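# Set up folding table by wall, park cart in bay

## Task

Get the folding table standing upright on its legs next to the wall, wholly inside the area marked by blue tape and not crossing the tape. Also move the utility cart into the bay marked with yellow tape so that each of its four wheels is inside the marking and none rests on the tape. At the end the coffee table must still be standing upright, and the robot must not have toppled or be left leaning; either failure means the task is failed. Nothing counts as done if it only stays in place because the robot is holding it.

## Robot and tools

Robot: a simulated Hello Robot Stretch 4 with one arm. It has an omni-wheel base, a lift that rides up a mast, an arm that telescopes forward, a three-joint wrist (yaw, pitch, roll) and a two-finger gripper. It stands about 1.6 m tall; the base rim reaches at most 0.23 m from the base origin. Cameras: head_camera, head_left_camera, head_right_camera (fisheye) and wrist_camera. Occasionally a loose object may get a small shove from outside.

Frames: the base frame sits on the floor beneath the base centre, x forward, y left, z up. The odometry frame is the base frame as it was when the scene began. hand_pose, a point between the open fingertips, is reported in the base frame; with all wrist joints at 0 its axes line up with the base axes, but the printed position may be a little off.

execute_actions: argument "actions" is a list holding exactly one action, or empty (an empty list only returns state and images). Optional "cameras" picks which images come back: a list of names, ["all"], null or omitted for all, [] for none. An action may contain "base", "joints" or both, plus optional "pace" and "contact_limits"; alternatively it contains only "end_of_arm". Motions in one action begin together but may finish at different moments.
- "base": one command only, and it is a relative move from where the base last measured itself. {"translate_m": d}: straight drive, metres, forward positive, -2 to 2. {"strafe_m": d}: sideways, metres, left positive, -2 to 2. {"rotate_rad": d}: spin in place, radians, counter-clockwise (left) positive, -3.2 to 3.2.
- "joints": a dict of absolute targets keyed by joint name (not offsets). lift_m 0 to 1.2 m; arm_m 0 to 0.55 m (extension); wrist_yaw_rad -1.134 to 4.276 (0 points forward, positive turns left, 3.14 folded back, above 3.4 the arm may interfere); wrist_pitch_rad -1.117 to 4.259 (0 level, 1.57 points down); wrist_roll_rad -1.117 to 4.259 (0 keeps fingers level, positive is clockwise viewed from behind the gripper); gripper_m -0.038 to 0.141 m fingertip gap (negative presses the fingers together). Done tolerances: lift and arm ±0.004, yaw and roll ±0.02, pitch ±0.05, gripper ±0.004. A joint target outside its range gets clipped and still runs (the result notes it); any other bad value or unknown key rejects the entire call with no motion.
- "pace": "slow", "default" (if omitted), "fast" or "max". Base top speed 0.1/0.3/0.4/0.6 m/s and turn rate 1/2/3/4 rad/s respectively; with lift above 0.2 these are lowered, down to 0.3 m/s and 1 rad/s at full height.
- "contact_limits": {"arm_m": value} from 0 (gentlest) to 0.75 (firmest), default 0.5; sets how hard the arm may push before halting.
- {"end_of_arm": "enable_torque"} re-powers any wrist or gripper motor that shut itself off; it then holds its current position.
A part you omit from an action may keep driving toward its previous target without the status showing it. To unfold the wrist at the start, lift_m 0.4 with wrist_yaw_rad 0 in one action works.

wait: {"seconds": 0 to 10}; commands nothing and returns state and images like an empty action list.
zoom_image: {"camera": name, "region": [x0, y0, x1, y1]} in pixels of that camera's most recent full image, origin top-left, at most 504x504. Image sizes: head_camera 420x560, head fisheyes 420x672, wrist_camera 616x392.
finished_scene: {"scene": n}, 1 or 2; closes the current scene permanently after the last command is held and reports success. Only call it once the goal is met and stable. If any result reports a stop, remaining execute_actions, wait and finished_scene calls in that same reply are skipped. Replying without a tool call ends everything.

Result lines: "pictures" lists image order. lidar_m: 12 distances in metres from the base origin, 30-degree sectors, first straight ahead then counter-clockwise (4th left, 7th behind, 10th right); "-" means nothing seen or closer than 0.25 m; covers roughly 0.15 m up to robot height, so table tops register; thin legs, transparent items and much behind the robot may be missed. wrist_depth_mm: 7x7 grid of median depths, 100 to 2000 mm, "-" when unreadable; the robot's own parts show up. base_odometry is from wheel rotation, so slipping looks like motion; heading -3.142 to 3.142, left positive. If turned_by_wheels and turned_by_imu disagree by over about 0.1 rad, expect a collision or slip and a heading error of about their difference. base_tilt in degrees, forward and right positive, with a fixed bias up to about 1.5. base_status and joint_status: "done", "off_target" (may still push), "contact_stop_at_<key>" (blocked; that part goes slack), "limit_stop_at_<name>", "time_out", "torque_fault" (wrist motor limp until enable_torque). "limit_stop_at_tilt" means leaning over 6 degrees: lift, arm and wheels go slack and ignore commands until it leans less. "limit_stop_at_own_body" is a self-collision block; moving away is allowed, and it is likely with pitch below -0.2 combined with roll below -0.4 or above 4. on_its_own covers things not commanded; "held at" is a held target. motor_effort is percent of maximum, positive toward larger joint values, bracket = peak in last action; readings are noisy and biased. For wheel_0..2, positive turns the base right. A rest effort out of range suggests pushing or carrying. No action runs beyond 15 s; the world keeps going while you think.

Gripping: command gripper_m below the object's width; smaller squeezes harder and pulls the object toward the wrist. The gripper reading does not confirm a grasp; a firm squeeze at gripper_m 0 or above shows in gripper effort. Stuck fingertips on a surface: raise the lift.

Avoid: tipping the robot (no turning or driving with over 1 kg held and arm_m above 0.2, especially fast; steady high pushes or pulls at high contact limits), dropping or slamming objects, knocking over the coffee table, hard pushes, and wrist torque faults (e.g. pressing the gripper into something, or over about 2 kg held level).

Each tool is called after ">>>" as name([rows], argument=value, ...), one row to a line, values as JSON.

## Session

>>> execute_actions(actions=[])

Scene clock: 0.00 s.
base_odometry: x=+0.000 y=+0.000 heading=+0.000 (m, m, rad; odometry frame)
turned_by_wheels: +0.000 (rad since the last result)
turned_by_imu: +0.000 (rad since the last result)
base_tilt: forward=-0.4 right=+0.0 (deg)
lidar_m: 0.89 1.05 1.60 1.54 1.56 1.11 1.08 1.11 1.01 0.95 1.00 1.52
base_status: not commanded
joint_positions: lift_m=+0.141 arm_m=+0.000 wrist_yaw_rad=+3.180 wrist_pitch_rad=-0.007 wrist_roll_rad=+0.010 gripper_m=+0.057
joint_status: not commanded
motor_effort: lift_m=+18 arm_m=+0 wrist_yaw_rad=-1 wrist_pitch_rad=-7 wrist_roll_rad=+1 gripper_m=+0 wheel_0=+0 wheel_1=+0 wheel_2=+0 (%)
hand_pose: x=-0.1207 y=+0.0763 z=+0.3218 quat_wxyz=(-0.019, +0.004, +0.005, +1.000) (m; base frame)
wrist_depth_mm: - - 137 1182 1118 1138 1098 / - - 137 1160 1160 1118 1098 / - 110 138 1160 1160 1138 1118 / 145 142 191 1205 1160 1138 1118 / 213 1255 1255 1205 1182 1138 1118 / 214 1078 199 1008 200 1118 1098 / 216 715 759 - 768 732 788
pictures: head_camera, head_left_camera, head_right_camera, wrist_camera
Images, in order (width x height): head_camera 420x560, head_left_camera 420x672, head_right_camera 420x672, wrist_camera 616x392.

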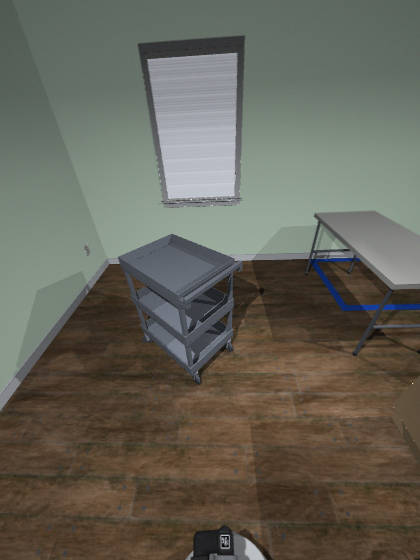

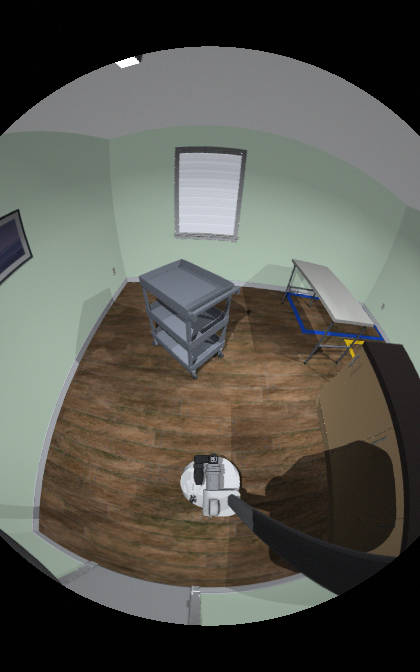

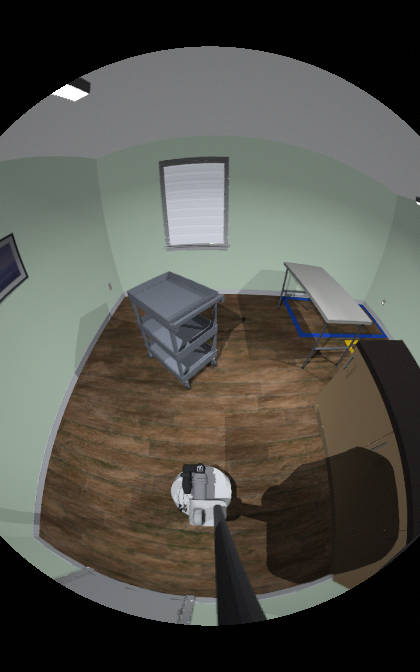

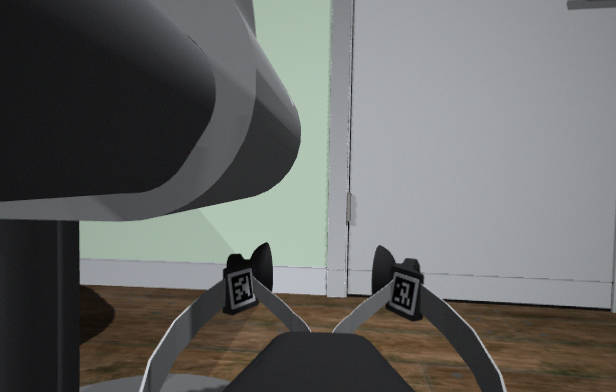

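Need a better view. Move right and forward.

>>> execute_actions([
  {"base":{"strafe_m":-0.45}},
], cameras=[])

>>> execute_actions([
  {"base":{"translate_m":0.9}},
], cameras=[])

>>> execute_actions([
  {"base":{"rotate_rad":-1.2}},
], cameras=["head_camera","head_left_camera"])

Scene clock: 6.37 s.
base_odometry: x=+0.000 y=-0.450 heading=+0.000 (m, m, rad; odometry frame)
turned_by_wheels: +0.000 (rad since the last result)
turned_by_imu: -0.004 (rad since the last result)
base_tilt: forward=-0.5 right=+0.0 (deg)
lidar_m: 1.25 1.07 2.06 1.98 1.52 1.15 1.09 0.73 0.54 0.50 0.54 0.76
base_status: done
joint_positions: lift_m=+0.141 arm_m=+0.000 wrist_yaw_rad=+3.180 wrist_pitch_rad=-0.007 wrist_roll_rad=+0.010 gripper_m=+0.057
joint_status: not commanded
motor_effort: lift_m=+18(18) arm_m=+0(0) wrist_yaw_rad=-2(1) wrist_pitch_rad=-7(6) wrist_roll_rad=-1(0) gripper_m=-2(2) wheel_0=+1(12) wheel_1=-2(13) wheel_2=+0(2) (%)
hand_pose: x=-0.1207 y=+0.0763 z=+0.3218 quat_wxyz=(-0.019, +0.004, +0.005, +1.000) (m; base frame)
wrist_depth_mm: - - 137 1182 1160 1118 1098 / - - 137 1205 1160 1138 1098 / - 110 138 1205 1182 1138 1118 / 145 142 190 1205 1182 1118 1118 / 213 1205 1255 1229 1205 1138 1138 / 215 1078 198 991 200 1118 1138 / 216 715 759 - 778 732 798
pictures: none
No camera images: the call's "cameras" was empty. Leave "cameras" out to get every camera's image.

Scene clock: 10.87 s.
base_odometry: x=+0.900 y=-0.450 heading=+0.000 (m, m, rad; odometry frame)
turned_by_wheels: +0.000 (rad since the last result)
turned_by_imu: -0.001 (rad since the last result)
base_tilt: forward=-0.5 right=+0.0 (deg)
lidar_m: 1.73 0.42 0.42 0.47 2.08 2.06 2.00 0.74 0.57 0.78 0.61 0.84
base_status: done
joint_positions: lift_m=+0.141 arm_m=+0.000 wrist_yaw_rad=+3.180 wrist_pitch_rad=-0.007 wrist_roll_rad=+0.010 gripper_m=+0.057
joint_status: not commanded
motor_effort: lift_m=+18(18) arm_m=+0(1) wrist_yaw_rad=-2(1) wrist_pitch_rad=-7(8) wrist_roll_rad=-2(0) gripper_m=-2(2) wheel_0=+4(11) wheel_1=+3(9) wheel_2=-3(14) (%)
hand_pose: x=-0.1207 y=+0.0763 z=+0.3218 quat_wxyz=(-0.019, +0.004, +0.005, +1.000) (m; base frame)
wrist_depth_mm: - - 137 - - 1983 1921 / - - 137 - - 1983 1921 / - 110 138 - - 1983 1983 / 145 142 191 - - - 1983 / 213 1229 1618 1863 1921 1983 1983 / 215 1078 199 1008 200 1118 1138 / 216 723 759 - 778 732 798
pictures: none
No camera images: the call's "cameras" was empty. Leave "cameras" out to get every camera's image.

Scene clock: 12.70 s.
base_odometry: x=+0.900 y=-0.450 heading=-1.199 (m, m, rad; odometry frame)
turned_by_wheels: -1.199 (rad since the last result)
turned_by_imu: -1.221 (rad since the last result)
base_tilt: forward=-0.3 right=+0.1 (deg)
lidar_m: 0.60 0.74 1.43 1.76 0.42 0.46 2.04 2.15 1.99 0.88 0.57 0.57
base_status: done
joint_positions: lift_m=+0.141 arm_m=+0.000 wrist_yaw_rad=+3.180 wrist_pitch_rad=-0.007 wrist_roll_rad=+0.010 gripper_m=+0.057
joint_status: not commanded
motor_effort: lift_m=+18(18) arm_m=-1(1) wrist_yaw_rad=-2(2) wrist_pitch_rad=-7(8) wrist_roll_rad=+1(3) gripper_m=-1(2) wheel_0=+5(10) wheel_1=+3(11) wheel_2=+4(14) (%)
hand_pose: x=-0.1207 y=+0.0763 z=+0.3218 quat_wxyz=(-0.019, +0.004, +0.005, +1.000) (m; base frame)
wrist_depth_mm: - - 137 - - 1808 1708 / - - 137 - - 597 462 / - 110 138 - - 661 668 / 146 142 190 - - 1863 1708 / 213 1863 1863 1983 1983 1808 1618 / 215 1078 198 991 200 559 691 / 216 715 750 - 732 647 469
pictures: head_camera, head_left_camera
Images, in order (width x height): head_camera 420x560, head_left_camera 420x672.

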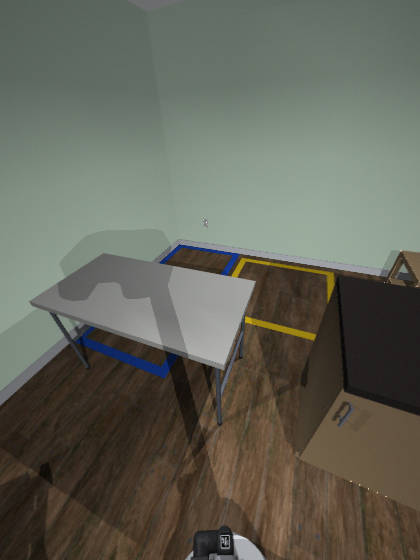

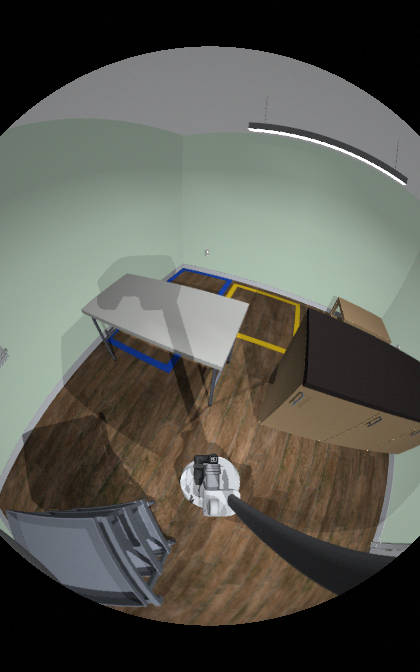

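>>> execute_actions([
  {"base":{"rotate_rad":-0.35}},
], cameras=[])

>>> execute_actions([
  {"base":{"strafe_m":0.4}},
], cameras=[])

>>> execute_actions([
  {"base":{"translate_m":1.0},"pace":"slow"},
], cameras=["head_camera","head_left_camera"])

Scene clock: 20.63 s.
base_odometry: x=+0.900 y=-0.450 heading=-1.548 (m, m, rad; odometry frame)
turned_by_wheels: -0.349 (rad since the last result)
turned_by_imu: -0.357 (rad since the last result)
base_tilt: forward=-0.4 right=+0.1 (deg)
lidar_m: 0.74 0.62 0.83 1.74 0.39 0.42 0.50 2.09 2.01 1.88 0.75 0.56
base_status: done
joint_positions: lift_m=+0.141 arm_m=+0.000 wrist_yaw_rad=+3.180 wrist_pitch_rad=-0.007 wrist_roll_rad=+0.010 gripper_m=+0.057
joint_status: not commanded
motor_effort: lift_m=+18(18) arm_m=+0(1) wrist_yaw_rad=-2(2) wrist_pitch_rad=-7(7) wrist_roll_rad=-1(0) gripper_m=-2(3) wheel_0=+3(10) wheel_1=+4(8) wheel_2=+4(12) (%)
hand_pose: x=-0.1207 y=+0.0763 z=+0.3218 quat_wxyz=(-0.019, +0.004, +0.005, +1.000) (m; base frame)
wrist_depth_mm: - - 137 - - 976 449 / - - 137 741 640 500 433 / - 110 138 707 707 683 449 / 145 142 191 - - 1983 1921 / 213 1808 1863 1464 991 1060 931 / 215 1078 198 732 200 504 459 / 216 715 759 - 778 480 445
pictures: none
No camera images: the call's "cameras" was empty. Leave "cameras" out to get every camera's image.

Scene clock: 23.30 s.
base_odometry: x=+1.300 y=-0.441 heading=-1.548 (m, m, rad; odometry frame)
turned_by_wheels: +0.000 (rad since the last result)
turned_by_imu: +0.001 (rad since the last result)
base_tilt: forward=-0.5 right=+0.2 (deg)
lidar_m: 0.56 0.62 0.85 1.34 1.40 0.53 0.29 0.31 2.44 1.91 0.81 0.58
base_status: done
joint_positions: lift_m=+0.141 arm_m=+0.000 wrist_yaw_rad=+3.180 wrist_pitch_rad=-0.007 wrist_roll_rad=+0.010 gripper_m=+0.057
joint_status: not commanded
motor_effort: lift_m=+18(18) arm_m=+0(0) wrist_yaw_rad=-2(2) wrist_pitch_rad=-6(6) wrist_roll_rad=+0(1) gripper_m=-3(1) wheel_0=-2(7) wheel_1=+2(13) wheel_2=+0(4) (%)
hand_pose: x=-0.1207 y=+0.0763 z=+0.3218 quat_wxyz=(-0.019, +0.004, +0.005, +1.000) (m; base frame)
wrist_depth_mm: - - 137 991 1060 1921 1921 / - - 137 512 723 1983 1921 / - 110 138 554 707 1921 1921 / 146 142 190 - - 1983 1921 / 213 1618 878 1060 1008 1756 1921 / 215 759 198 530 200 1042 1138 / 217 715 477 - 768 732 798
pictures: none
No camera images: the call's "cameras" was empty. Leave "cameras" out to get every camera's image.

action 0: "base": translate_m = 1.0 would last too long for one action: at the pace "slow" translate_m can be at most 0.766 in either direction: name a faster pace, or command the rest in another action

>>> execute_actions([
  {"base":{"translate_m":1.0}},
], cameras=["head_camera","head_left_camera"])

Scene clock: 30.30 s.
base_odometry: x=+1.322 y=-1.440 heading=-1.548 (m, m, rad; odometry frame)
turned_by_wheels: +0.000 (rad since the last result)
turned_by_imu: -0.001 (rad since the last result)
base_tilt: forward=-0.7 right=+0.2 (deg)
lidar_m: 0.25 0.25 0.25 0.25 0.25 1.93 1.36 3.13 0.63 0.25 0.25 0.25
base_status: done
joint_positions: lift_m=+0.141 arm_m=+0.000 wrist_yaw_rad=+3.180 wrist_pitch_rad=-0.007 wrist_roll_rad=+0.010 gripper_m=+0.057
joint_status: not commanded
motor_effort: lift_m=+18(18) arm_m=-1(0) wrist_yaw_rad=-1(1) wrist_pitch_rad=-7(8) wrist_roll_rad=+0(0) gripper_m=-2(2) wheel_0=+3(15) wheel_1=+6(14) wheel_2=-8(23) (%)
hand_pose: x=-0.1207 y=+0.0764 z=+0.3217 quat_wxyz=(-0.019, +0.003, +0.005, +1.000) (m; base frame)
wrist_depth_mm: - - 137 - - - - / - - 137 1464 - - - / - 110 138 1430 - - - / 146 142 191 - - - - / 214 1808 1756 1537 1708 1983 1921 / 215 1060 198 1008 200 1118 1160 / 217 723 750 - 768 741 788
pictures: head_camera, head_left_camera
Images, in order (width x height): head_camera 420x560, head_left_camera 420x672.

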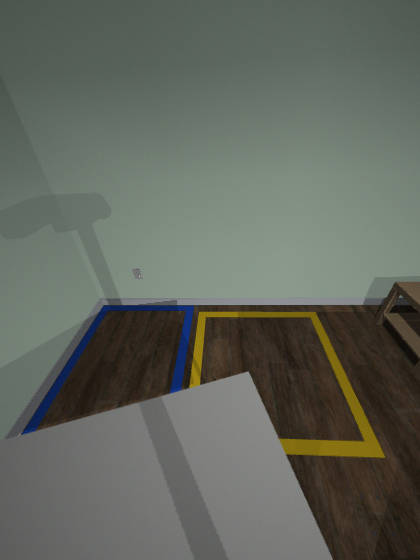

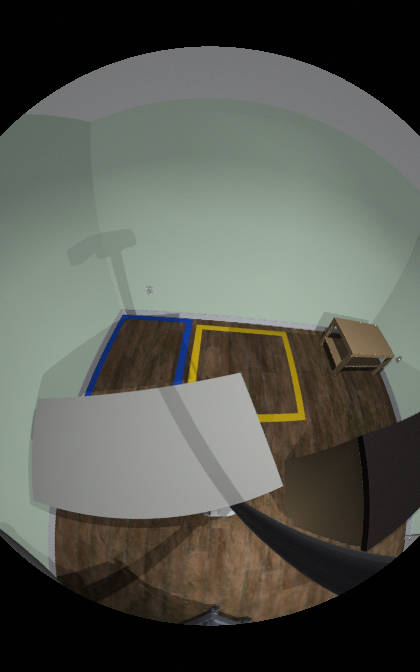

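Working. Continue.

>>> execute_actions([
  {"base":{"translate_m":0.7}},
], cameras=["head_camera","head_left_camera"])

Scene clock: 36.00 s.
base_odometry: x=+1.338 y=-2.139 heading=-1.547 (m, m, rad; odometry frame)
turned_by_wheels: +0.000 (rad since the last result)
turned_by_imu: -0.001 (rad since the last result)
base_tilt: forward=-0.4 right=+0.0 (deg)
lidar_m: 0.25 0.25 0.25 0.25 0.25 0.25 2.05 0.89 0.81 1.42 0.25 0.25
base_status: done
joint_positions: lift_m=+0.141 arm_m=+0.000 wrist_yaw_rad=+3.180 wrist_pitch_rad=-0.007 wrist_roll_rad=+0.010 gripper_m=+0.057
joint_status: not commanded
motor_effort: lift_m=+18(18) arm_m=+0(0) wrist_yaw_rad=-1(1) wrist_pitch_rad=-7(7) wrist_roll_rad=+1(2) gripper_m=-2(3) wheel_0=+5(8) wheel_1=+6(11) wheel_2=-6(19) (%)
hand_pose: x=-0.1207 y=+0.0764 z=+0.3217 quat_wxyz=(-0.019, +0.003, +0.005, +1.000) (m; base frame)
wrist_depth_mm: - - 137 - - - - / - - 137 - - - - / - 110 138 - - - - / 146 142 191 - - - - / 214 1430 1863 1863 1921 1983 1921 / 215 1078 198 1008 200 1118 1138 / 216 715 759 - 778 732 788
pictures: head_camera, head_left_camera
Images, in order (width x height): head_camera 420x560, head_left_camera 420x672.

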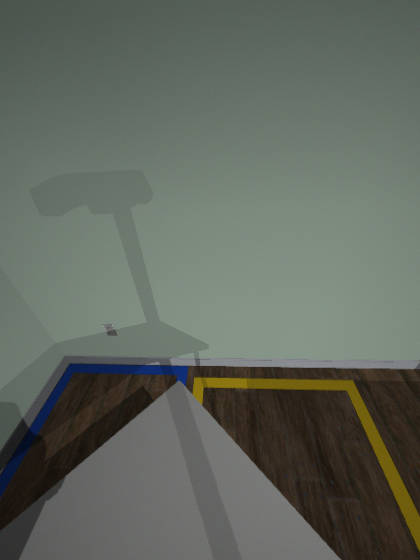

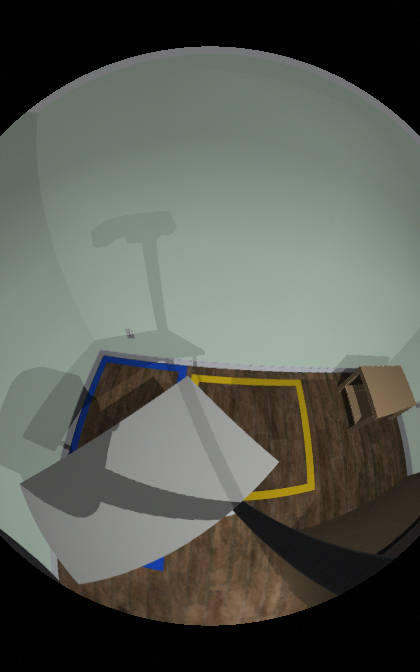

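Now push left (+x).

>>> execute_actions([
  {"base":{"strafe_m":0.45}},
], cameras=["head_camera","head_left_camera"])

Scene clock: 40.37 s.
base_odometry: x=+1.788 y=-2.129 heading=-1.547 (m, m, rad; odometry frame)
turned_by_wheels: +0.000 (rad since the last result)
turned_by_imu: +0.000 (rad since the last result)
base_tilt: forward=-0.4 right=+0.2 (deg)
lidar_m: 0.25 0.25 0.25 0.25 0.25 0.25 2.08 1.51 1.21 1.88 0.25 0.25
base_status: done
joint_positions: lift_m=+0.141 arm_m=+0.000 wrist_yaw_rad=+3.180 wrist_pitch_rad=-0.007 wrist_roll_rad=+0.010 gripper_m=+0.057
joint_status: not commanded
motor_effort: lift_m=+18(18) arm_m=-1(0) wrist_yaw_rad=-1(2) wrist_pitch_rad=-7(7) wrist_roll_rad=+2(0) gripper_m=-2(2) wheel_0=-7(14) wheel_1=+9(20) wheel_2=-1(5) (%)
hand_pose: x=-0.1207 y=+0.0764 z=+0.3217 quat_wxyz=(-0.019, +0.003, +0.005, +1.000) (m; base frame)
wrist_depth_mm: - - 137 - - - 1366 / - - 137 - - - 1366 / - 110 138 - - - 1366 / 145 142 191 - - - 1281 / 213 1808 1863 1921 1983 1708 1336 / 215 1060 198 1008 200 1025 1118 / 216 715 759 - 768 699 788
pictures: head_camera, head_left_camera
Images, in order (width x height): head_camera 420x560, head_left_camera 420x672.

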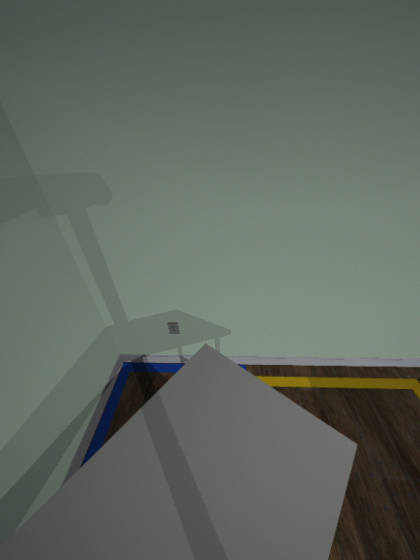

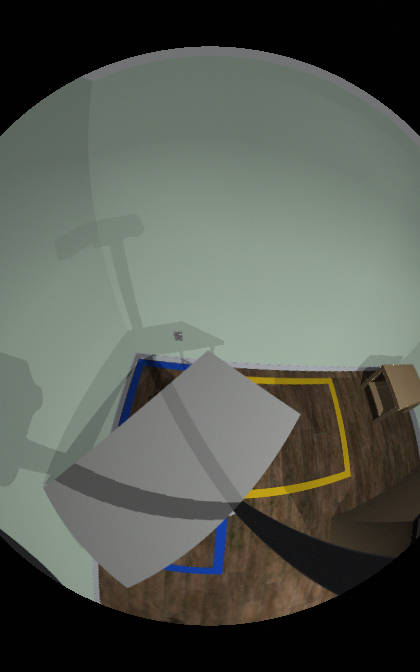

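>>> execute_actions([
  {"base":{"strafe_m":-0.6}},
], cameras=[])

>>> execute_actions([
  {"base":{"translate_m":0.45}},
], cameras=[])

>>> execute_actions([
  {"base":{"strafe_m":0.6}},
], cameras=["head_camera","head_left_camera"])

Scene clock: 48.83 s.
base_odometry: x=+1.188 y=-2.143 heading=-1.548 (m, m, rad; odometry frame)
turned_by_wheels: +0.000 (rad since the last result)
turned_by_imu: -0.004 (rad since the last result)
base_tilt: forward=-0.5 right=+0.1 (deg)
lidar_m: 1.06 0.35 0.35 0.40 0.63 2.14 2.04 0.73 0.81 1.27 1.30 1.09
base_status: done
joint_positions: lift_m=+0.141 arm_m=+0.000 wrist_yaw_rad=+3.180 wrist_pitch_rad=-0.007 wrist_roll_rad=+0.010 gripper_m=+0.057
joint_status: not commanded
motor_effort: lift_m=+18(18) arm_m=-1(1) wrist_yaw_rad=-1(1) wrist_pitch_rad=-7(6) wrist_roll_rad=-1(0) gripper_m=-2(3) wheel_0=+2(12) wheel_1=-3(11) wheel_2=+0(6) (%)
hand_pose: x=-0.1207 y=+0.0764 z=+0.3217 quat_wxyz=(-0.019, +0.003, +0.005, +1.000) (m; base frame)
wrist_depth_mm: - - 137 - - - - / - - 137 - - - - / - 110 138 - - - - / 146 142 191 - - - - / 213 1008 1863 1863 1921 1983 - / 215 960 198 1008 200 1118 1138 / 216 715 759 - 778 732 798
pictures: none
No camera images: the call's "cameras" was empty. Leave "cameras" out to get every camera's image.

Scene clock: 51.83 s.
base_odometry: x=+1.199 y=-2.593 heading=-1.547 (m, m, rad; odometry frame)
turned_by_wheels: +0.000 (rad since the last result)
turned_by_imu: +0.000 (rad since the last result)
base_tilt: forward=-0.4 right=+0.1 (deg)
lidar_m: 0.60 0.66 0.50 0.27 0.25 0.83 2.54 1.10 1.48 1.25 0.86 0.63
base_status: done
joint_positions: lift_m=+0.141 arm_m=+0.000 wrist_yaw_rad=+3.180 wrist_pitch_rad=-0.007 wrist_roll_rad=+0.010 gripper_m=+0.057
joint_status: not commanded
motor_effort: lift_m=+18(18) arm_m=+0(1) wrist_yaw_rad=-1(1) wrist_pitch_rad=-7(7) wrist_roll_rad=-1(1) gripper_m=-3(2) wheel_0=+2(5) wheel_1=+5(10) wheel_2=-3(11) (%)
hand_pose: x=-0.1207 y=+0.0764 z=+0.3217 quat_wxyz=(-0.019, +0.003, +0.005, +1.000) (m; base frame)
wrist_depth_mm: - - 137 - - - - / - - 137 - - - - / - 110 138 - - - - / 146 142 191 - - - - / 214 1182 1430 1921 1983 1983 - / 215 1060 198 1008 200 1118 1138 / 216 715 759 - 778 741 798
pictures: none
No camera images: the call's "cameras" was empty. Leave "cameras" out to get every camera's image.

Scene clock: 53.67 s.
base_odometry: x=+1.419 y=-2.578 heading=-1.493 (m, m, rad; odometry frame)
turned_by_wheels: +0.054 (rad since the last result)
turned_by_imu: +0.124 (rad since the last result)
base_tilt: forward=-0.5 right=-0.1 (deg)
lidar_m: 0.64 0.72 0.38 0.25 0.25 0.32 2.49 1.20 1.64 1.42 0.81 0.64
base_status: strafe_m contact_stop (by the wheels' count: +0.220 of +0.600)
joint_positions: lift_m=+0.141 arm_m=+0.000 wrist_yaw_rad=+3.180 wrist_pitch_rad=-0.007 wrist_roll_rad=+0.010 gripper_m=+0.057
joint_status: not commanded
on_its_own: the wheels are slack since a contact_stop
motor_effort: lift_m=+18(18) arm_m=-1(0) wrist_yaw_rad=-2(1) wrist_pitch_rad=-6(7) wrist_roll_rad=-1(0) gripper_m=-2(1) wheel_0=+0(31) wheel_1=+0(36) wheel_2=+0(12) (%)
hand_pose: x=-0.1207 y=+0.0764 z=+0.3217 quat_wxyz=(-0.019, +0.004, +0.005, +1.000) (m; base frame)
wrist_depth_mm: - - 137 - - - - / - - 137 - - - - / - 110 139 - - - - / 146 142 191 - - - - / 214 1255 1464 1863 1921 1756 1756 / 215 1078 199 991 200 221 207 / 216 715 750 - 768 213 788
pictures: head_camera, head_left_camera
Images, in order (width x height): head_camera 420x560, head_left_camera 420x672.

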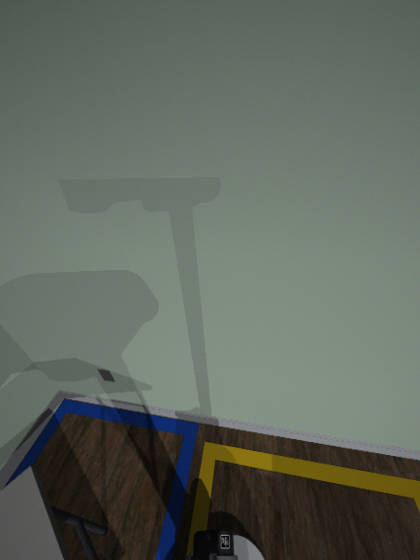

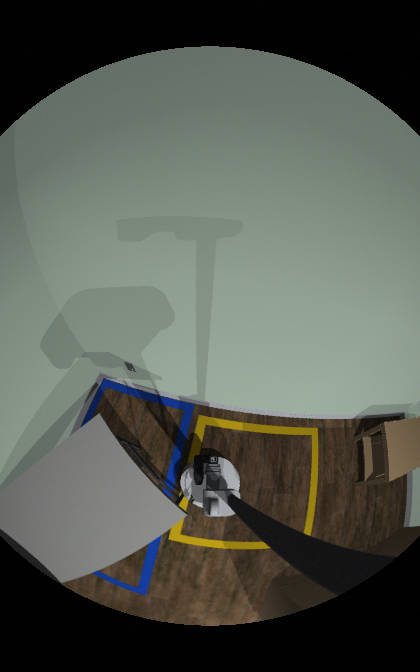

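>>> execute_actions([
  {"base":{"strafe_m":-0.2}},
], cameras=[])

>>> execute_actions([
  {"base":{"translate_m":-0.5}},
], cameras=[])

>>> execute_actions([
  {"base":{"rotate_rad":0.85}},
], cameras=[])

>>> execute_actions([
  {"base":{"translate_m":0.75}},
], cameras=["head_camera","head_left_camera"])

Scene clock: 62.00 s.
base_odometry: x=+1.219 y=-2.593 heading=-1.494 (m, m, rad; odometry frame)
turned_by_wheels: +0.000 (rad since the last result)
turned_by_imu: -0.003 (rad since the last result)
base_tilt: forward=-0.4 right=+0.2 (deg)
lidar_m: 0.59 0.68 0.66 0.35 0.35 2.51 1.19 1.10 1.22 1.20 0.78 0.62
base_status: done
joint_positions: lift_m=+0.141 arm_m=+0.000 wrist_yaw_rad=+3.180 wrist_pitch_rad=-0.007 wrist_roll_rad=+0.010 gripper_m=+0.057
joint_status: not commanded
motor_effort: lift_m=+18(18) arm_m=+0(0) wrist_yaw_rad=-2(2) wrist_pitch_rad=-7(7) wrist_roll_rad=-1(2) gripper_m=-3(0) wheel_0=+1(12) wheel_1=-4(13) wheel_2=+0(2) (%)
hand_pose: x=-0.1207 y=+0.0764 z=+0.3217 quat_wxyz=(-0.019, +0.004, +0.005, +1.000) (m; base frame)
wrist_depth_mm: - - 137 - - - - / - - 137 - - - - / - 110 138 - - - - / 145 142 191 - - - - / 213 1281 1229 1921 1921 1983 - / 215 1060 198 1008 200 1118 1138 / 216 723 759 - 768 732 788
pictures: none
No camera images: the call's "cameras" was empty. Leave "cameras" out to get every camera's image.

Scene clock: 65.13 s.
base_odometry: x=+1.181 y=-2.095 heading=-1.494 (m, m, rad; odometry frame)
turned_by_wheels: +0.000 (rad since the last result)
turned_by_imu: -0.002 (rad since the last result)
base_tilt: forward=-0.5 right=+0.0 (deg)
lidar_m: 1.09 0.49 0.47 0.55 0.87 2.13 1.02 0.66 0.86 1.20 1.27 1.12
base_status: done
joint_positions: lift_m=+0.141 arm_m=+0.000 wrist_yaw_rad=+3.180 wrist_pitch_rad=-0.007 wrist_roll_rad=+0.010 gripper_m=+0.057
joint_status: not commanded
motor_effort: lift_m=+18(18) arm_m=+0(0) wrist_yaw_rad=-3(2) wrist_pitch_rad=-7(8) wrist_roll_rad=-1(2) gripper_m=-2(1) wheel_0=-3(9) wheel_1=-4(8) wheel_2=+2(9) (%)
hand_pose: x=-0.1207 y=+0.0764 z=+0.3217 quat_wxyz=(-0.019, +0.004, +0.005, +1.000) (m; base frame)
wrist_depth_mm: - - 137 - - - - / - - 137 - - - - / - 110 138 - - - - / 145 142 191 - - - - / 213 741 1008 1921 1921 1983 - / 215 750 198 1008 200 1118 1138 / 216 707 759 - 778 732 798
pictures: none
No camera images: the call's "cameras" was empty. Leave "cameras" out to get every camera's image.

Scene clock: 66.73 s.
base_odometry: x=+1.181 y=-2.095 heading=-0.645 (m, m, rad; odometry frame)
turned_by_wheels: +0.849 (rad since the last result)
turned_by_imu: +0.863 (rad since the last result)
base_tilt: forward=-0.5 right=-0.1 (deg)
lidar_m: 0.46 0.51 0.70 2.09 2.01 0.64 0.71 1.59 1.21 1.17 1.11 1.15
base_status: done
joint_positions: lift_m=+0.141 arm_m=+0.000 wrist_yaw_rad=+3.180 wrist_pitch_rad=-0.007 wrist_roll_rad=+0.010 gripper_m=+0.057
joint_status: not commanded
motor_effort: lift_m=+18(18) arm_m=-1(1) wrist_yaw_rad=-2(1) wrist_pitch_rad=-6(7) wrist_roll_rad=+0(0) gripper_m=-2(2) wheel_0=-3(2) wheel_1=-3(10) wheel_2=-4(7) (%)
hand_pose: x=-0.1207 y=+0.0764 z=+0.3217 quat_wxyz=(-0.019, +0.004, +0.005, +1.000) (m; base frame)
wrist_depth_mm: - - 137 1078 741 778 917 / - - 137 946 741 788 917 / - 110 138 891 741 798 946 / 146 142 190 1008 741 809 960 / 214 1863 1618 1025 741 820 976 / 214 1078 198 960 199 820 976 / 216 715 750 - 741 732 798
pictures: none
No camera images: the call's "cameras" was empty. Leave "cameras" out to get every camera's image.

Scene clock: 70.70 s.
base_odometry: x=+1.780 y=-2.545 heading=-0.645 (m, m, rad; odometry frame)
turned_by_wheels: +0.000 (rad since the last result)
turned_by_imu: -0.002 (rad since the last result)
base_tilt: forward=-0.5 right=+0.3 (deg)
lidar_m: 0.25 0.25 0.25 0.25 2.44 1.55 1.40 1.79 1.07 0.74 0.70 0.25
base_status: done
joint_positions: lift_m=+0.141 arm_m=+0.000 wrist_yaw_rad=+3.180 wrist_pitch_rad=-0.007 wrist_roll_rad=+0.010 gripper_m=+0.057
joint_status: not commanded
motor_effort: lift_m=+18(18) arm_m=-1(1) wrist_yaw_rad=-2(2) wrist_pitch_rad=-7(7) wrist_roll_rad=-1(0) gripper_m=-1(2) wheel_0=+5(10) wheel_1=+4(10) wheel_2=-8(13) (%)
hand_pose: x=-0.1207 y=+0.0764 z=+0.3217 quat_wxyz=(-0.019, +0.004, +0.005, +1.000) (m; base frame)
wrist_depth_mm: - - 137 - - - - / - - 137 1863 1537 - - / - 110 138 1618 1537 - - / 145 142 190 1863 1537 - - / 213 1808 1921 1661 1499 1708 - / 215 1078 198 991 199 1118 1138 / 216 715 759 - 778 723 788
pictures: head_camera, head_left_camera
Images, in order (width x height): head_camera 420x560, head_left_camera 420x672.

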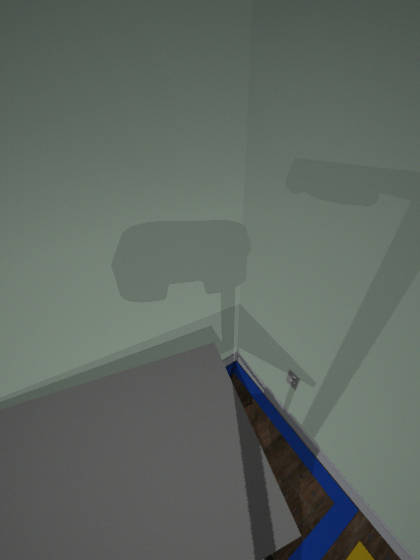

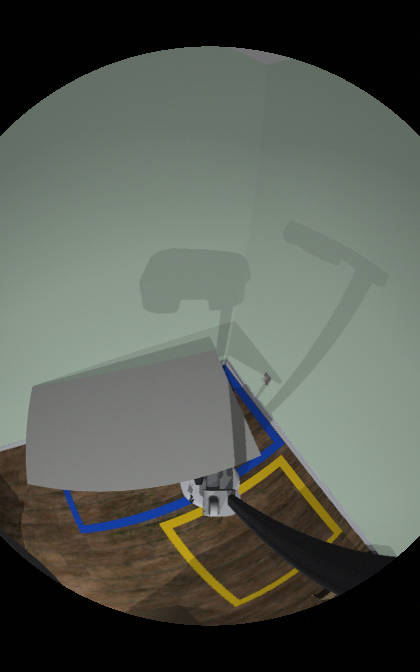

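Back off and look facing +x.

>>> execute_actions([
  {"base":{"translate_m":-0.6}},
], cameras=[])

>>> execute_actions([
  {"base":{"rotate_rad":0.6}},
], cameras=["head_camera","head_left_camera"])

Scene clock: 76.87 s.
base_odometry: x=+1.301 y=-2.185 heading=-0.645 (m, m, rad; odometry frame)
turned_by_wheels: +0.000 (rad since the last result)
turned_by_imu: -0.003 (rad since the last result)
base_tilt: forward=-0.5 right=+0.1 (deg)
lidar_m: 0.64 0.64 0.74 1.91 2.06 0.78 0.81 1.30 1.31 1.08 1.02 1.06
base_status: done
joint_positions: lift_m=+0.141 arm_m=+0.000 wrist_yaw_rad=+3.180 wrist_pitch_rad=-0.007 wrist_roll_rad=+0.010 gripper_m=+0.057
joint_status: not commanded
motor_effort: lift_m=+18(18) arm_m=-1(1) wrist_yaw_rad=-2(2) wrist_pitch_rad=-7(7) wrist_roll_rad=+1(0) gripper_m=-1(1) wheel_0=-3(10) wheel_1=-4(6) wheel_2=+2(13) (%)
hand_pose: x=-0.1207 y=+0.0764 z=+0.3217 quat_wxyz=(-0.019, +0.004, +0.005, +1.000) (m; base frame)
wrist_depth_mm: - - 137 1229 878 946 - / - - 137 1118 904 976 - / - 110 138 1042 891 991 - / 145 142 190 1160 904 1008 - / 213 1863 1808 1182 904 1008 - / 215 1060 199 991 200 991 1118 / 216 715 759 - 778 741 788
pictures: none
No camera images: the call's "cameras" was empty. Leave "cameras" out to get every camera's image.

Scene clock: 78.23 s.
base_odometry: x=+1.301 y=-2.185 heading=-0.046 (m, m, rad; odometry frame)
turned_by_wheels: +0.599 (rad since the last result)
turned_by_imu: +0.609 (rad since the last result)
base_tilt: forward=-0.4 right=+0.0 (deg)
lidar_m: 0.62 0.74 2.08 2.03 0.77 0.86 1.28 1.34 1.06 1.00 0.75 0.64
base_status: done
joint_positions: lift_m=+0.141 arm_m=+0.000 wrist_yaw_rad=+3.180 wrist_pitch_rad=-0.007 wrist_roll_rad=+0.010 gripper_m=+0.057
joint_status: not commanded
motor_effort: lift_m=+18(18) arm_m=-1(0) wrist_yaw_rad=-1(1) wrist_pitch_rad=-8(7) wrist_roll_rad=+0(1) gripper_m=-2(2) wheel_0=-4(9) wheel_1=-4(11) wheel_2=-5(6) (%)
hand_pose: x=-0.1207 y=+0.0764 z=+0.3217 quat_wxyz=(-0.019, +0.004, +0.005, +1.000) (m; base frame)
wrist_depth_mm: - - 137 - - - 904 / - - 137 - - 1537 891 / - 110 138 - - 1499 891 / 145 142 191 - - 1464 878 / 213 1618 1576 1921 1983 1464 878 / 215 1060 198 1008 199 1118 866 / 216 715 750 - 768 732 778
pictures: head_camera, head_left_camera
Images, in order (width x height): head_camera 420x560, head_left_camera 420x672.

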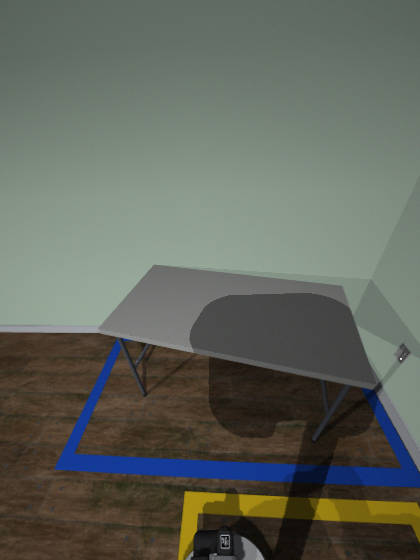

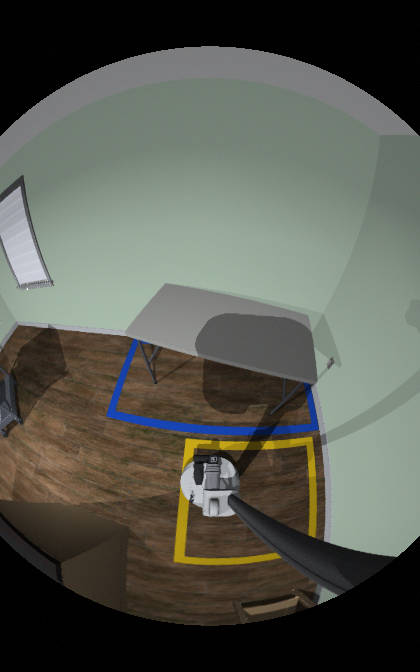

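>>> execute_actions([
  {"base":{"strafe_m":-0.45}},
], cameras=[])

>>> execute_actions([
  {"base":{"translate_m":0.5},"pace":"slow"},
], cameras=[])

>>> execute_actions([
  {"base":{"translate_m":-0.5}},
], cameras=[])

>>> execute_actions([
  {"base":{"strafe_m":0.45}},
], cameras=["head_camera"])

Scene clock: 87.40 s.
base_odometry: x=+1.280 y=-2.634 heading=-0.046 (m, m, rad; odometry frame)
turned_by_wheels: +0.000 (rad since the last result)
turned_by_imu: -0.004 (rad since the last result)
base_tilt: forward=-0.6 right=+0.0 (deg)
lidar_m: 0.52 0.63 1.06 2.53 1.16 1.53 1.29 0.80 0.60 0.58 0.61 0.88
base_status: done
joint_positions: lift_m=+0.141 arm_m=+0.000 wrist_yaw_rad=+3.180 wrist_pitch_rad=-0.007 wrist_roll_rad=+0.010 gripper_m=+0.057
joint_status: not commanded
motor_effort: lift_m=+18(18) arm_m=+0(1) wrist_yaw_rad=-2(2) wrist_pitch_rad=-7(6) wrist_roll_rad=+0(0) gripper_m=-3(2) wheel_0=+1(10) wheel_1=-3(13) wheel_2=+0(3) (%)
hand_pose: x=-0.1207 y=+0.0764 z=+0.3217 quat_wxyz=(-0.019, +0.004, +0.005, +1.000) (m; base frame)
wrist_depth_mm: - - 137 - - - - / - - 137 - - - 1708 / - 110 138 1397 - - 1661 / 146 142 191 - - - 1661 / 214 1160 1499 1661 1708 1983 1576 / 215 1042 199 1008 199 1118 1138 / 216 723 759 - 778 732 788
pictures: none
No camera images: the call's "cameras" was empty. Leave "cameras" out to get every camera's image.

Scene clock: 93.70 s.
base_odometry: x=+1.779 y=-2.657 heading=-0.046 (m, m, rad; odometry frame)
turned_by_wheels: +0.000 (rad since the last result)
turned_by_imu: -0.003 (rad since the last result)
base_tilt: forward=-0.5 right=+0.1 (deg)
lidar_m: 0.25 0.25 0.25 2.54 1.45 1.49 1.80 0.81 0.62 0.59 0.64 0.25
base_status: done
joint_positions: lift_m=+0.141 arm_m=+0.000 wrist_yaw_rad=+3.180 wrist_pitch_rad=-0.007 wrist_roll_rad=+0.010 gripper_m=+0.057
joint_status: not commanded
motor_effort: lift_m=+18(18) arm_m=-1(1) wrist_yaw_rad=-1(1) wrist_pitch_rad=-8(7) wrist_roll_rad=+0(0) gripper_m=-2(3) wheel_0=+6(8) wheel_1=+6(8) wheel_2=-12(14) (%)
hand_pose: x=-0.1207 y=+0.0764 z=+0.3217 quat_wxyz=(-0.019, +0.004, +0.005, +1.000) (m; base frame)
wrist_depth_mm: - - 137 - - - - / - - 137 - - - 1661 / - 110 138 - - - 1661 / 146 142 190 - - - 1618 / 213 1205 1618 1863 1921 1983 1576 / 214 1060 199 1008 200 1118 1138 / 216 715 750 - 768 723 788
pictures: none
No camera images: the call's "cameras" was empty. Leave "cameras" out to get every camera's image.

Scene clock: 96.87 s.
base_odometry: x=+1.280 y=-2.634 heading=-0.047 (m, m, rad; odometry frame)
turned_by_wheels: +0.000 (rad since the last result)
turned_by_imu: -0.001 (rad since the last result)
base_tilt: forward=-0.5 right=+0.1 (deg)
lidar_m: 0.62 0.68 1.14 2.52 1.17 1.53 1.30 0.82 0.59 0.57 0.61 0.72
base_status: done
joint_positions: lift_m=+0.141 arm_m=+0.000 wrist_yaw_rad=+3.180 wrist_pitch_rad=-0.007 wrist_roll_rad=+0.010 gripper_m=+0.057
joint_status: not commanded
motor_effort: lift_m=+18(18) arm_m=+0(0) wrist_yaw_rad=-1(2) wrist_pitch_rad=-7(7) wrist_roll_rad=+1(1) gripper_m=-1(1) wheel_0=-4(6) wheel_1=-4(7) wheel_2=+2(12) (%)
hand_pose: x=-0.1207 y=+0.0764 z=+0.3217 quat_wxyz=(-0.019, +0.004, +0.005, +1.000) (m; base frame)
wrist_depth_mm: - - 137 - - - - / - - 137 - - - 1708 / - 110 138 1397 - - 1661 / 145 142 191 - - - 1661 / 213 1160 1499 1661 1708 1983 1537 / 214 1042 198 991 200 1118 1138 / 216 715 759 - 778 732 788
pictures: none
No camera images: the call's "cameras" was empty. Leave "cameras" out to get every camera's image.

Scene clock: 99.70 s.
base_odometry: x=+1.301 y=-2.185 heading=-0.046 (m, m, rad; odometry frame)
turned_by_wheels: +0.000 (rad since the last result)
turned_by_imu: +0.001 (rad since the last result)
base_tilt: forward=-0.5 right=+0.0 (deg)
lidar_m: 0.69 0.78 2.08 2.05 0.79 0.87 1.30 1.33 1.08 1.03 1.09 0.70
base_status: done
joint_positions: lift_m=+0.141 arm_m=+0.000 wrist_yaw_rad=+3.180 wrist_pitch_rad=-0.007 wrist_roll_rad=+0.010 gripper_m=+0.057
joint_status: not commanded
motor_effort: lift_m=+18(18) arm_m=+0(0) wrist_yaw_rad=-2(1) wrist_pitch_rad=-7(7) wrist_roll_rad=+0(0) gripper_m=-1(2) wheel_0=-2(8) wheel_1=+3(13) wheel_2=+0(3) (%)
hand_pose: x=-0.1207 y=+0.0764 z=+0.3217 quat_wxyz=(-0.019, +0.004, +0.005, +1.000) (m; base frame)
wrist_depth_mm: - - 137 - - - 904 / - - 137 - - 1464 891 / - 110 138 - - 1430 891 / 146 142 191 - - 1464 878 / 213 1618 1618 1921 1921 1430 866 / 215 1060 198 1008 200 1118 866 / 217 715 759 - 778 732 778
pictures: head_camera
Images, in order (width x height): head_camera 420x560.

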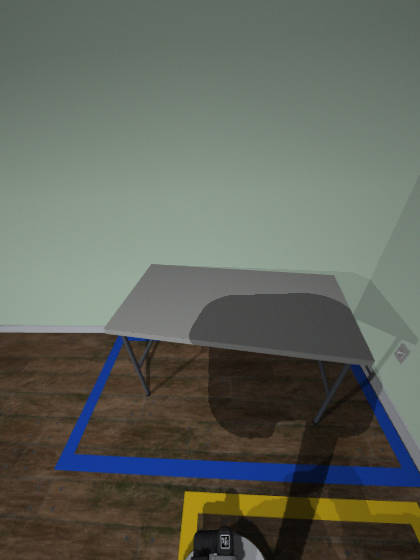

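>>> execute_actions([
  {"base":{"strafe_m":0.35},"joints":{"lift_m":0.4,"wrist_yaw_rad":0,"gripper_m":0.14}},
], cameras=["head_camera","wrist_camera"])

Scene clock: 105.37 s.
base_odometry: x=+1.317 y=-1.835 heading=-0.046 (m, m, rad; odometry frame)
turned_by_wheels: +0.000 (rad since the last result)
turned_by_imu: +0.000 (rad since the last result)
base_tilt: forward=-0.4 right=+0.0 (deg)
lidar_m: 0.76 1.48 2.10 1.67 0.73 0.58 1.17 1.41 1.39 1.37 0.95 0.74
base_status: done
joint_positions: lift_m=+0.400 arm_m=+0.000 wrist_yaw_rad=+0.001 wrist_pitch_rad=-0.007 wrist_roll_rad=+0.010 gripper_m=+0.140
joint_status: all done
motor_effort: lift_m=+20(21) arm_m=+0(1) wrist_yaw_rad=-3(8) wrist_pitch_rad=-7(7) wrist_roll_rad=-1(0) gripper_m=-1(0) wheel_0=-2(9) wheel_1=+4(11) wheel_2=+0(1) (%)
hand_pose: x=+0.4594 y=-0.0873 z=+0.5801 quat_wxyz=(+1.000, +0.005, -0.004, +0.000) (m; base frame)
wrist_depth_mm: 1229 1205 1182 1160 1160 1138 1098 / 1255 1229 1205 1182 1160 1118 1098 / 1255 1229 741 723 691 676 661 / 1281 1255 1205 1182 1160 1138 1138 / 1281 1255 1205 1205 1160 1160 1118 / 1308 1255 798 1205 1182 1138 1138 / 1255 1255 1229 - 1182 1160 1138
pictures: head_camera, wrist_camera
Images, in order (width x height): head_camera 420x560, wrist_camera 616x392.

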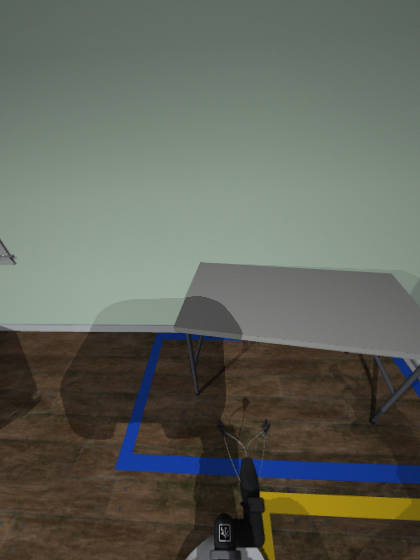

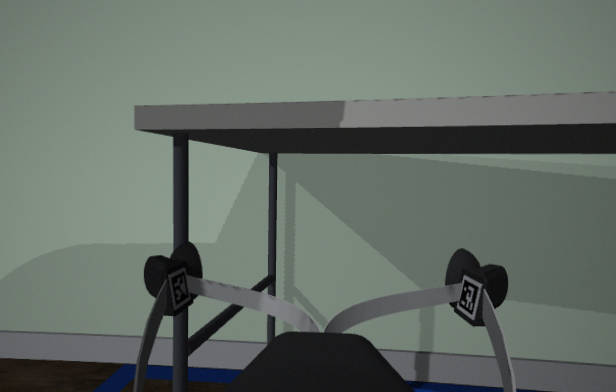

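>>> execute_actions([
  {"base":{"strafe_m":0.22}},
], cameras=[])

>>> execute_actions([
  {"joints":{"arm_m":0.36}},
], cameras=["head_camera","wrist_camera"])

Scene clock: 111.00 s.
base_odometry: x=+1.327 y=-1.615 heading=-0.046 (m, m, rad; odometry frame)
turned_by_wheels: +0.000 (rad since the last result)
turned_by_imu: -0.001 (rad since the last result)
base_tilt: forward=-0.3 right=+0.1 (deg)
lidar_m: 0.78 1.50 2.10 1.49 0.70 0.52 0.50 1.51 1.66 1.59 1.00 0.82
base_status: done
joint_positions: lift_m=+0.400 arm_m=+0.000 wrist_yaw_rad=+0.000 wrist_pitch_rad=-0.007 wrist_roll_rad=+0.010 gripper_m=+0.140
joint_status: not commanded
motor_effort: lift_m=+20(20) arm_m=-1(1) wrist_yaw_rad=-3(3) wrist_pitch_rad=-7(6) wrist_roll_rad=+0(1) gripper_m=+0(1) wheel_0=-2(8) wheel_1=+2(12) wheel_2=+0(2) (%)
hand_pose: x=+0.4594 y=-0.0873 z=+0.5801 quat_wxyz=(+1.000, +0.005, -0.004, +0.000) (m; base frame)
wrist_depth_mm: 1229 1229 1205 1160 1138 1118 1098 / 1255 1229 1205 1182 1160 1118 1118 / 1255 1229 1229 723 699 676 661 / 1281 1255 1229 1205 1182 1138 1118 / 1308 1281 1229 1205 1182 1160 1160 / 1308 1255 1229 878 1205 1160 1160 / 1255 1255 1229 - 1182 1160 1138
pictures: none
No camera images: the call's "cameras" was empty. Leave "cameras" out to get every camera's image.

Scene clock: 113.17 s.
base_odometry: x=+1.327 y=-1.615 heading=-0.046 (m, m, rad; odometry frame)
turned_by_wheels: +0.000 (rad since the last result)
turned_by_imu: -0.001 (rad since the last result)
base_tilt: forward=-0.5 right=+0.1 (deg)
lidar_m: 0.79 1.51 2.10 1.49 0.71 0.51 0.49 1.50 1.64 1.59 1.01 0.79
base_status: not commanded
joint_positions: lift_m=+0.400 arm_m=+0.359 wrist_yaw_rad=+0.000 wrist_pitch_rad=-0.007 wrist_roll_rad=+0.010 gripper_m=+0.140
joint_status: all done
motor_effort: lift_m=+20(20) arm_m=+6(7) wrist_yaw_rad=-2(3) wrist_pitch_rad=-6(8) wrist_roll_rad=+1(0) gripper_m=+1(1) wheel_0=-2(2) wheel_1=+2(2) wheel_2=+0(0) (%)
hand_pose: x=+0.8183 y=-0.0874 z=+0.5802 quat_wxyz=(+1.000, +0.005, -0.004, +0.000) (m; base frame)
wrist_depth_mm: 878 866 229 217 208 198 191 / 878 854 842 262 285 282 281 / 891 866 854 732 715 691 683 / 904 878 854 831 820 809 798 / 904 891 866 842 820 809 809 / 917 891 866 273 831 809 798 / 917 904 878 - 842 820 809
pictures: head_camera, wrist_camera
Images, in order (width x height): head_camera 420x560, wrist_camera 616x392.

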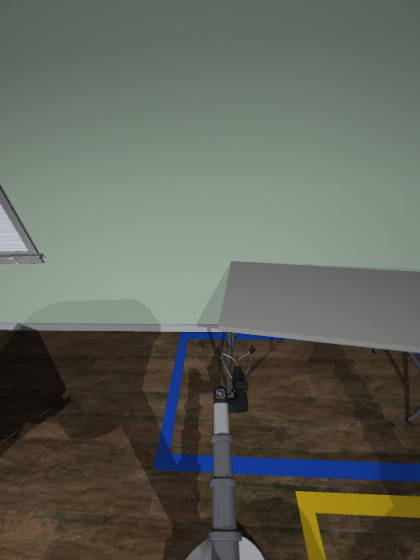

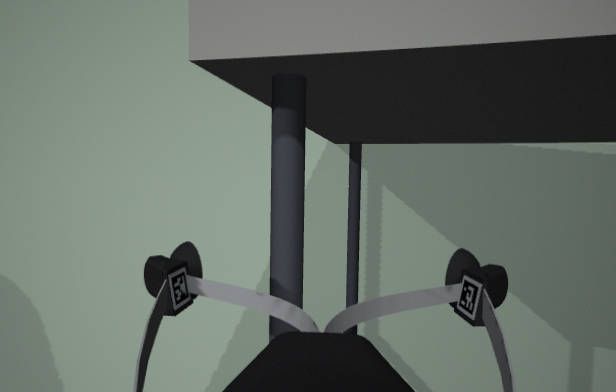

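>>> execute_actions([
  {"joints":{"arm_m":0.44}},
], cameras=[])

>>> execute_actions([
  {"joints":{"gripper_m":-0.03}},
], cameras=[])

>>> execute_actions([
  {"joints":{"arm_m":0.3},"pace":"slow"},
], cameras=[])

>>> execute_actions([
  {"joints":{"gripper_m":0.14}},
], cameras=[])

>>> execute_actions([
  {"joints":{"arm_m":0}},
], cameras=["head_camera","head_left_camera"])

Scene clock: 120.60 s.
base_odometry: x=+1.327 y=-1.615 heading=-0.046 (m, m, rad; odometry frame)
turned_by_wheels: +0.000 (rad since the last result)
turned_by_imu: -0.001 (rad since the last result)
base_tilt: forward=-0.5 right=+0.0 (deg)
lidar_m: 0.80 1.50 2.10 1.46 0.71 0.52 0.51 1.50 1.62 1.59 0.98 0.81
base_status: not commanded
joint_positions: lift_m=+0.400 arm_m=+0.439 wrist_yaw_rad=+0.000 wrist_pitch_rad=-0.007 wrist_roll_rad=+0.010 gripper_m=+0.140
joint_status: all done
motor_effort: lift_m=+20(20) arm_m=+7(9) wrist_yaw_rad=-1(1) wrist_pitch_rad=-7(6) wrist_roll_rad=+1(1) gripper_m=+1(0) wheel_0=-2(2) wheel_1=+2(2) wheel_2=+0(0) (%)
hand_pose: x=+0.8982 y=-0.0874 z=+0.5802 quat_wxyz=(+1.000, +0.005, -0.004, +0.000) (m; base frame)
wrist_depth_mm: 788 778 182 180 178 178 178 / 798 778 759 232 286 282 282 / 809 788 768 455 707 723 707 / 809 798 788 750 750 723 715 / 820 809 778 759 750 741 715 / 831 809 778 191 750 732 732 / 831 820 788 - 759 750 732
pictures: none
No camera images: the call's "cameras" was empty. Leave "cameras" out to get every camera's image.

Scene clock: 123.17 s.
base_odometry: x=+1.327 y=-1.615 heading=-0.045 (m, m, rad; odometry frame)
turned_by_wheels: +0.001 (rad since the last result)
turned_by_imu: +0.001 (rad since the last result)
base_tilt: forward=-0.4 right=+0.0 (deg)
lidar_m: 0.78 1.50 2.09 1.46 0.69 0.50 0.51 1.50 1.66 1.59 0.99 0.79
base_status: not commanded
joint_positions: lift_m=+0.400 arm_m=+0.439 wrist_yaw_rad=+0.015 wrist_pitch_rad=-0.007 wrist_roll_rad=+0.010 gripper_m=-0.030
joint_status: all done
on_its_own: wrist_yaw_rad is at rest, and its effort (-46) is outside its rest range (-13 to +13)
motor_effort: lift_m=+20(20) arm_m=+3(6) wrist_yaw_rad=-46(50) wrist_pitch_rad=-6(6) wrist_roll_rad=+0(1) gripper_m=-15(15) wheel_0=+8(8) wheel_1=+2(2) wheel_2=+8(9) (%)
hand_pose: x=+0.9001 y=-0.0829 z=+0.5802 quat_wxyz=(+1.000, +0.005, -0.004, +0.008) (m; base frame)
wrist_depth_mm: 809 778 181 170 178 177 177 / 809 798 768 176 285 282 281 / 809 788 768 177 715 707 699 / 831 798 778 178 741 723 707 / 831 809 798 179 741 732 707 / 842 820 184 179 185 732 715 / 842 809 809 - 741 732 723
pictures: none
No camera images: the call's "cameras" was empty. Leave "cameras" out to get every camera's image.

Scene clock: 125.83 s.
base_odometry: x=+1.327 y=-1.615 heading=-0.045 (m, m, rad; odometry frame)
turned_by_wheels: -0.001 (rad since the last result)
turned_by_imu: -0.002 (rad since the last result)
base_tilt: forward=-0.5 right=+0.2 (deg)
lidar_m: 0.67 1.49 2.10 1.49 0.68 0.52 0.51 1.52 1.64 1.60 0.90 0.66
base_status: not commanded
joint_positions: lift_m=+0.400 arm_m=+0.302 wrist_yaw_rad=+0.002 wrist_pitch_rad=-0.007 wrist_roll_rad=+0.010 gripper_m=-0.030
joint_status: all done
motor_effort: lift_m=+20(20) arm_m=-10(10) wrist_yaw_rad=-8(48) wrist_pitch_rad=-6(7) wrist_roll_rad=-1(1) gripper_m=-16(16) wheel_0=+1(8) wheel_1=+2(2) wheel_2=+9(9) (%)
hand_pose: x=+0.7615 y=-0.0868 z=+0.5801 quat_wxyz=(+1.000, +0.005, -0.004, +0.001) (m; base frame)
wrist_depth_mm: 917 917 904 170 177 176 176 / 946 917 917 179 283 279 279 / 946 946 917 180 707 691 676 / 960 931 917 180 878 854 842 / 960 946 917 181 878 866 842 / 976 960 185 179 187 866 866 / 976 960 946 - 891 866 866
pictures: none
No camera images: the call's "cameras" was empty. Leave "cameras" out to get every camera's image.

Scene clock: 128.40 s.
base_odometry: x=+1.327 y=-1.615 heading=-0.046 (m, m, rad; odometry frame)
turned_by_wheels: +0.000 (rad since the last result)
turned_by_imu: -0.001 (rad since the last result)
base_tilt: forward=-0.6 right=+0.1 (deg)
lidar_m: 0.65 1.49 2.10 1.48 0.70 0.52 0.50 1.51 1.64 1.59 0.91 0.67
base_status: not commanded
joint_positions: lift_m=+0.400 arm_m=+0.301 wrist_yaw_rad=-0.001 wrist_pitch_rad=-0.007 wrist_roll_rad=+0.010 gripper_m=+0.140
joint_status: all done
motor_effort: lift_m=+20(20) arm_m=-6(10) wrist_yaw_rad=-1(5) wrist_pitch_rad=-8(7) wrist_roll_rad=+0(0) gripper_m=+1(15) wheel_0=+1(1) wheel_1=+2(2) wheel_2=+6(8) (%)
hand_pose: x=+0.7605 y=-0.0876 z=+0.5801 quat_wxyz=(+1.000, +0.005, -0.004, +0.000) (m; base frame)
wrist_depth_mm: 931 917 891 172 178 177 177 / 931 931 904 181 283 281 281 / 946 931 904 181 715 691 683 / 960 931 917 182 878 866 842 / 960 960 917 182 891 866 842 / 960 960 931 179 891 878 866 / 976 960 931 - 891 891 866
pictures: none
No camera images: the call's "cameras" was empty. Leave "cameras" out to get every camera's image.

Scene clock: 130.40 s.
base_odometry: x=+1.327 y=-1.615 heading=-0.046 (m, m, rad; odometry frame)
turned_by_wheels: +0.000 (rad since the last result)
turned_by_imu: -0.001 (rad since the last result)
base_tilt: forward=-0.5 right=+0.0 (deg)
lidar_m: 0.64 1.48 2.09 1.50 0.69 0.50 0.49 1.51 1.62 1.59 0.90 0.69
base_status: not commanded
joint_positions: lift_m=+0.400 arm_m=+0.001 wrist_yaw_rad=+0.000 wrist_pitch_rad=-0.007 wrist_roll_rad=+0.010 gripper_m=+0.140
joint_status: all done
motor_effort: lift_m=+20(20) arm_m=-7(8) wrist_yaw_rad=-1(1) wrist_pitch_rad=-7(7) wrist_roll_rad=+0(0) gripper_m=+1(1) wheel_0=+1(1) wheel_1=+3(2) wheel_2=+5(5) (%)
hand_pose: x=+0.4605 y=-0.0874 z=+0.5801 quat_wxyz=(+1.000, +0.005, -0.004, +0.000) (m; base frame)
wrist_depth_mm: 1229 1205 1205 1182 1138 1118 1098 / 1255 1229 1205 1182 424 415 407 / 1255 1255 1229 1025 699 668 661 / 1255 1255 1229 1205 1160 1138 1118 / 1308 1229 1229 1205 1182 1160 1160 / 1308 1281 1255 484 1182 1160 1138 / 1255 1255 1229 - 1182 1160 1160
pictures: head_camera, head_left_camera
Images, in order (width x height): head_camera 420x560, head_left_camera 420x672.

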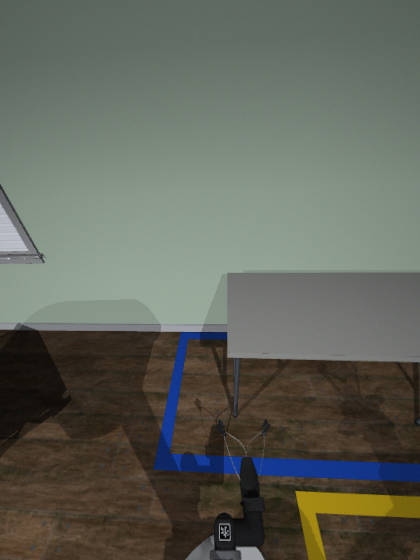

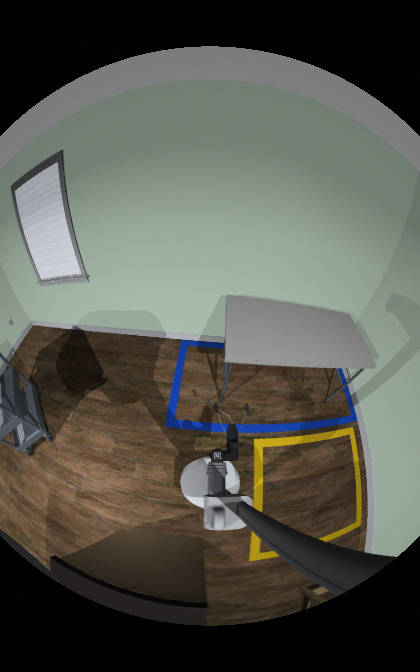

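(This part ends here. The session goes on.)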